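## Task

Find plate M06 and settle it flat inside the locators of the nest it already rests on, turned so its well A1 (the cut-off corner) sits at the nest corner labelled A1. It must stay seated with nothing from the robot supporting it; finish by opening the gripper and pulling away.

## Robot and tools

ROBOT. A single four-axis SCARA-style arm: a vertical lift, a shoulder, an elbow and a wrist yaw, ending in one two-finger parallel gripper that always stays level (it can only rotate about vertical). The commanded point, end_effector_position, lies midway between the two rubber pads, 2 to 3 cm behind the fingertips. In the gripper's own axes the fingers point along +x and close along y.

FRAMES. Results report poses in the scene frame: origin on the table surface below the arm base, +z up, +y to the left when facing +x. Motion commands, however, are given in the gripper's axes.

SCENE. Six nests N1 to N6 each carry one plate (M06, M09, M60, M90, M66, M69), all unseated; only the ID labels tell which plate is where. Well A1 is the plate's cut-off corner. Seated means lying flat within the nest's locators.

execute_actions(actions). actions is a list of actions run one after another; an empty list only returns state and images. Each action is a table of 0 to 15 rows, each row lasting one 1/30 s step; if fewer than 15 rows are given, the last row repeats to fill 15 steps, so one action is 0.5 s. A row is five numbers in [-1, 1]: dx, dy, dz, rz, opening. The first four are an offset (not a pose) from the gripper's measured pose at the start of that action, in gripper axes; for the first action of a call that start is the last pose reported in this scene. Every row is measured from that same start, not from the row before. Scale: 1.0 equals 0.6 m for dx, dy, dz and 180 degrees for rz; positive rz turns +x toward +y. opening is absolute: +1 fully open (0.140 m), -1 closed (pads still 0.066 m apart). A full close takes at least about 0.6 s.

Clipping: each step, the commanded pose is limited to 70 mm and 16 degrees away from the measured pose, and after an action the arm only continues to that last clipped pose, so big offsets need several actions.

move(target, speed, blocking). target is one row of five numbers as above: an offset in gripper axes from the pose in the latest result that shows one, plus an absolute opening sent at the start. speed is the path's top speed in m/s, 0.002 to 0.5 (default 0.25); rotation is capped at twice that in rad/s. The straight-line path lasts 0.5 to 10 s and is cut off at 10 s. It ignores obstacles; the hand lags, may deviate and can exceed speed, especially with the arm almost straight. Faster contact and targets set deeper past contact hit and press harder. With blocking=false the result comes after 0.5 s while motion continues; call wait or stop before any new execute_actions or move. The result adds a move: line with the ending (done = settled near target; off_target, moving, held = last step blocked by a check, fault) and limits (paced = the sent pose was clipped; held = a check blocked some steps, after which the arm may speed well beyond speed), plus the remaining distance to target.

wait(seconds): 0 to 10; the arm keeps its last command and a running move goes on, returning early if it finishes. stop(): brakes a running move, needing room, more when fast; the fingers keep moving. zoom_image(camera, region): camera "cam_wrist", region [x0, y0, x1, y1] in pixels of its latest 504x504 image, origin top-left, at most 504 by 504. finished_scene(scene): the current scene's integer number; irreversible; reports success and gives the next task.

RESULTS. The state line gives end_effector_position (m) and end_effector_quat_wxyz in the scene frame; printed position may be slightly wrong, more at long reach. Joint positions lists lift (m, 0.000 to 0.550), shoulder (-2.000 to 2.000 rad), elbow (-2.800 to 2.800 rad), wrist yaw (-12.566 to 12.566 rad), then pad gap (m). Keep the elbow more than 0.4 rad from 0 or the arm may fold and fault. Hand target is where the controller is currently driving. A pose unreachable line means a clearance check altered or blocked the command. grip_measured is the finger opening on the command scale, possibly off by a constant of about 1 mm. To hold something, command roughly 0.04 below grip_measured (less for a lighter hold); pads push up to about 18 N each, more during a fast close.

CAMERA. cam_wrist, 504x504, fx=fy=356.84, cx=251.803, cy=252.046, mild radial distortion; mounted on the hand, pitched down about 0.646 rad; optical frame +z forward, +x image right, +y image down.

CAUTIONS. Offsets come from the measured pose, so repeating a small offset against something rigid does not press harder, but against something yielding it goes further. Joints move and stop together; after large moves the arm may still be short of target. Contact torque reaching a load limit (lift 56.4 N, shoulder 8.46 N m, elbow 4.23 N m, wrist yaw 1.41 N m, held weight included) halts the arm 10 s and drops the rest of the call. Holding a load heats motors: MOTOR HOT appears at 85 °C, an OVER-TEMPERATURE FAULT brake at 100 °C. The simulation keeps running while you think, with the last command held. Never shift, turn or tilt any other plate even slightly, never let anything fall more than a few millimetres, never knock items off the table, and avoid slams, hard hits and heavy pushes.

Each tool is called after "Call:" as name(argument=value, ...), one argument or row to a line, values as JSON.

## Session

Call:
execute_actions(
  actions=[],
)

Scene clock: 0.00 s.
end_effector_position=(+0.4314, -0.2134, +0.2796) grip_measured=+0.98 end_effector_quat_wxyz=(+0.987, +0.000, +0.000, -0.162)
Joint positions: [ 0.275  0.049  0.815 -1.189  0.139]
Hand target: +0.431, -0.213, +0.280; +0.987, +0.000, +0.000, -0.162

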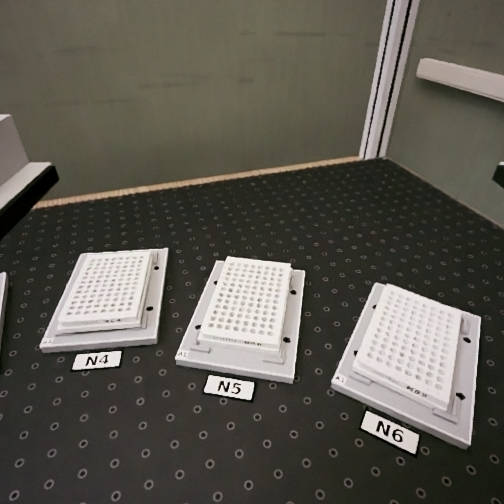

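Call:
zoom_image(
  camera="cam_wrist",
  region=[30,240,320,400],
)

Call:
zoom_image(
  camera="cam_wrist",
  region=[320,270,500,450],
)

Call:
move(
  target=[-0.06,0.45,-0.2,0.27,1],
  speed=0.4,
)

Region (30, 240, 320, 400) of cam_wrist's 504x504 image, scaled by 1.738, with more detail than that image has; it fills the top 278 rows of this view, and the rest is white.

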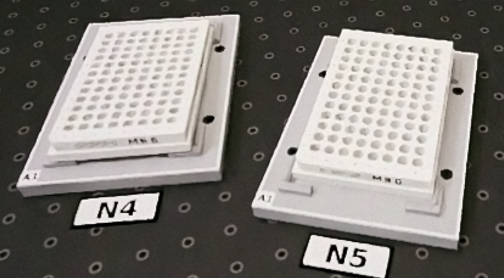

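Region (320, 270, 500, 450) of cam_wrist's 504x504 image, scaled by 2.800, with more detail than that image has.

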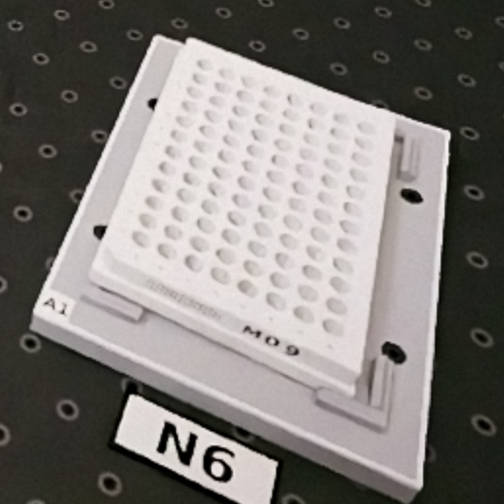

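Scene clock: 1.67 s.
end_effector_position=(+0.4833, +0.0542, +0.1595) grip_measured=+0.98 end_effector_quat_wxyz=(+0.966, +0.000, +0.000, +0.259)
Joint positions: [ 0.154  0.924  0.724 -1.123  0.139]
Hand target: +0.483, +0.054, +0.160; +0.966, +0.000, +0.000, +0.259
Off the commanded pose: 0.000 m, 0 deg.
move: done

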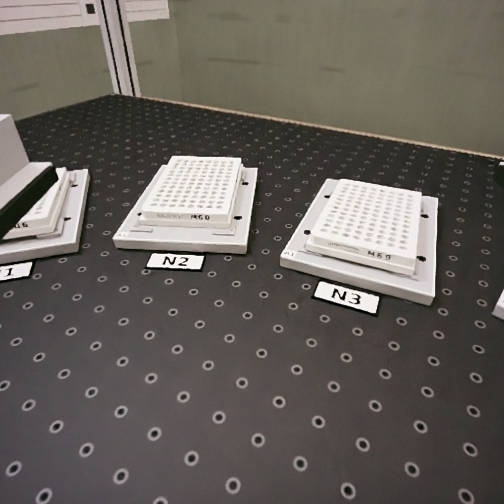

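Call:
move(
  target=[0.2,0.35,-0.098,0.095,0.3],
  speed=0.4,
)

Call:
zoom_image(
  camera="cam_wrist",
  region=[100,130,440,400],
)

Scene clock: 3.00 s.
end_effector_position=(+0.4819, +0.2961, +0.1006) grip_measured=+0.30 end_effector_quat_wxyz=(+0.917, +0.000, +0.000, +0.400)
Joint positions: [ 0.096  1.615  1.159 -1.951  0.114]
Hand target: +0.482, +0.296, +0.101; +0.917, +0.000, +0.000, +0.400
Off the commanded pose: 0.000 m, 0 deg.
move: done; limits=paced

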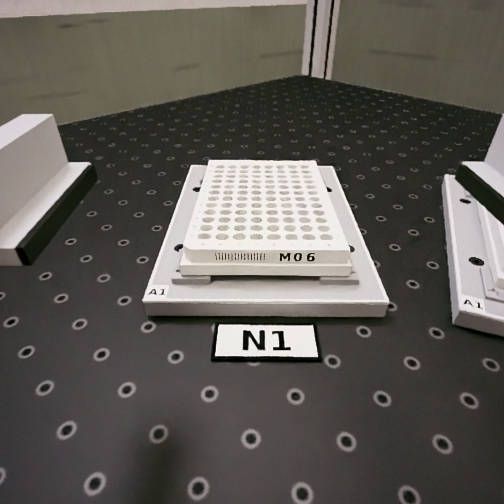

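Region (100, 130, 440, 400) of cam_wrist's 504x504 image, scaled by 1.482, with more detail than that image has; it fills the top 400 rows of this view, and the rest is white.

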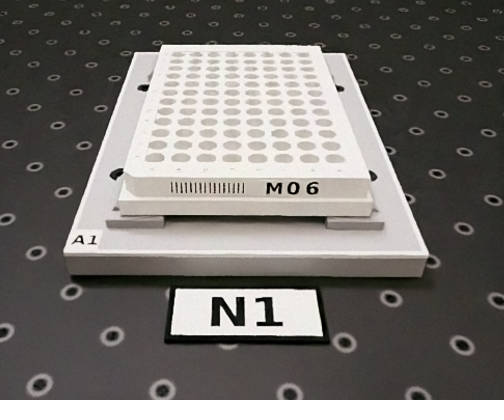

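Call:
move(
  target=[0.105,0.001,0,-0.003,0],
)

Call:
move(
  target=[0.075,0,-0.04,0,0],
)

Call:
move(
  target=[0,0,-0.073,0,0],
  speed=0.06,
)

Scene clock: 3.90 s.
end_effector_position=(+0.5242, +0.3428, +0.1006) grip_measured=+0.00 end_effector_quat_wxyz=(+0.918, +0.000, +0.000, +0.396)
Joint positions: [ 0.096  1.513  1.467 -2.167  0.103]
Hand target: +0.524, +0.343, +0.101; +0.918, +0.000, +0.000, +0.396
Off the commanded pose: 0.000 m, 0 deg.
move: done

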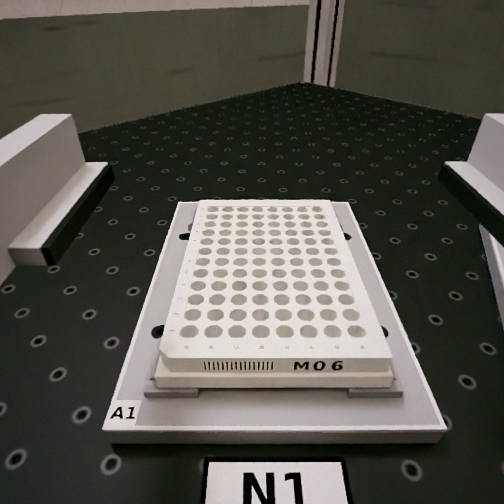

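Scene clock: 4.63 s.
end_effector_position=(+0.5550, +0.3756, +0.0765) grip_measured=+0.00 end_effector_quat_wxyz=(+0.918, +0.000, +0.000, +0.396)
Joint positions: [ 0.072  1.413  1.717 -2.316  0.103]
Hand target: +0.555, +0.376, +0.077; +0.918, +0.000, +0.000, +0.396
Off the commanded pose: 0.000 m, 0 deg.
move: done

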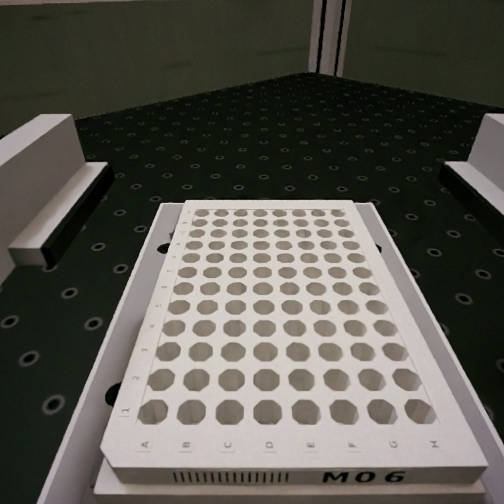

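Scene clock: 5.63 s.
end_effector_position=(+0.5550, +0.3756, +0.0327) grip_measured=+0.00 end_effector_quat_wxyz=(+0.918, +0.000, +0.000, +0.396)
Joint positions: [ 0.028  1.413  1.717 -2.316  0.103]
Hand target: +0.555, +0.376, +0.033; +0.918, +0.000, +0.000, +0.396
Off the commanded pose: 0.000 m, 0 deg.
move: done

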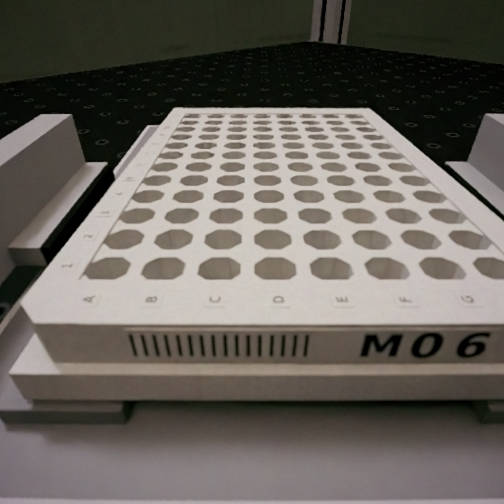

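Far end is inside already; grip, slight lift, slide forward.

Call:
execute_actions(
  actions=[
    [[0,0,0,0,-0.42]],
    [[0,0,0,0,-0.49]],
    [[0,0,0,0,-0.56]],
    [[0,0,0.001,0,-0.56]],
    [[0.002,0,0,0.001,-0.56],[0.003,0,0,0.001,-0.56],[0.004,0,0,0.001,-0.56],[0.005,0,0,0.001,-0.56]],
  ],
)

Scene clock: 8.27 s.
end_effector_position=(+0.5571, +0.3777, +0.0333) grip_measured=-0.51 end_effector_quat_wxyz=(+0.918, +0.000, +0.000, +0.397)
Joint positions: [ 0.028  1.405  1.735 -2.322  0.084]
Hand target: +0.557, +0.378, +0.033; +0.918, +0.000, +0.000, +0.397
Off the commanded pose: 0.000 m, 0 deg.

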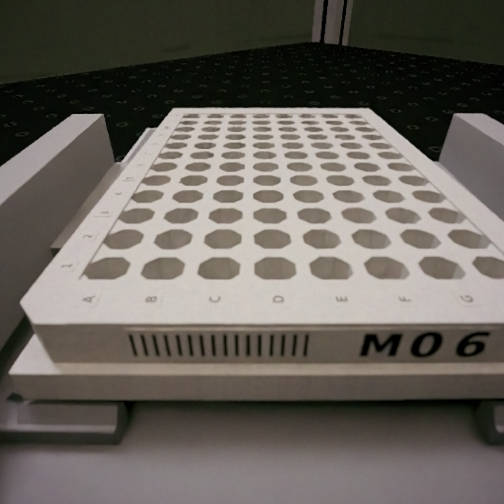

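Call:
execute_actions(
  actions=[
    [[0.0015,0,0,0,-0.56]],
    [[0,0,-0.002,0,-0.56]],
    [[0,0,0,0,0]],
  ],
)

Call:
execute_actions(
  actions=[
    [[0,0,0.08,0,0]],
    [[-0.08,0,0.03,0,0]],
  ],
)

Scene clock: 9.93 s.
end_effector_position=(+0.5577, +0.3783, +0.0321) grip_measured=+0.00 end_effector_quat_wxyz=(+0.918, +0.000, +0.000, +0.397)
Joint positions: [ 0.027  1.402  1.74  -2.325  0.103]
Hand target: +0.558, +0.378, +0.032; +0.918, +0.000, +0.000, +0.397
Off the commanded pose: 0.000 m, 0 deg.

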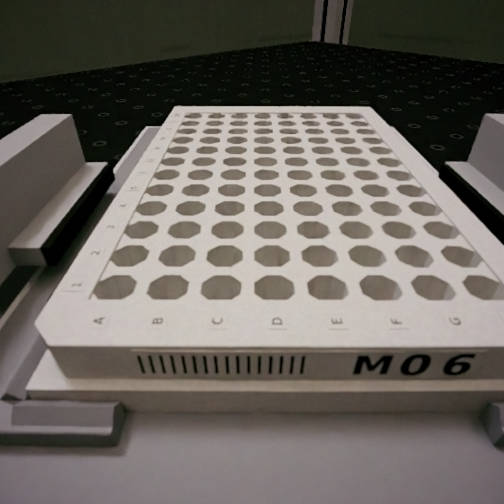

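Scene clock: 10.93 s.
end_effector_position=(+0.5249, +0.3432, +0.0982) grip_measured=+0.00 end_effector_quat_wxyz=(+0.918, +0.000, +0.000, +0.397)
Joint positions: [ 0.093  1.51   1.472 -2.165  0.103]
Hand target: +0.525, +0.343, +0.098; +0.918, +0.000, +0.000, +0.397
Off the commanded pose: 0.000 m, 0 deg.

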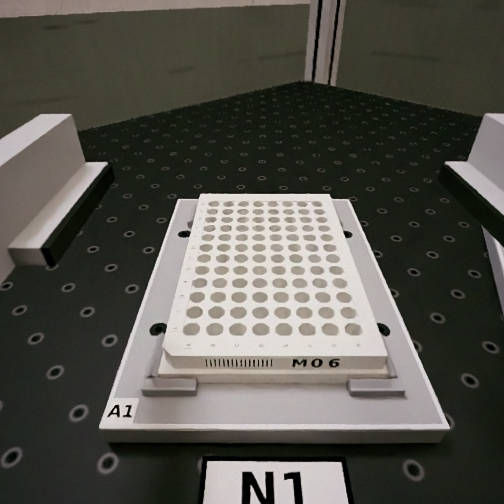

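Call:
finished_scene(
  scene=2,
)

The scene is finished: the task was done.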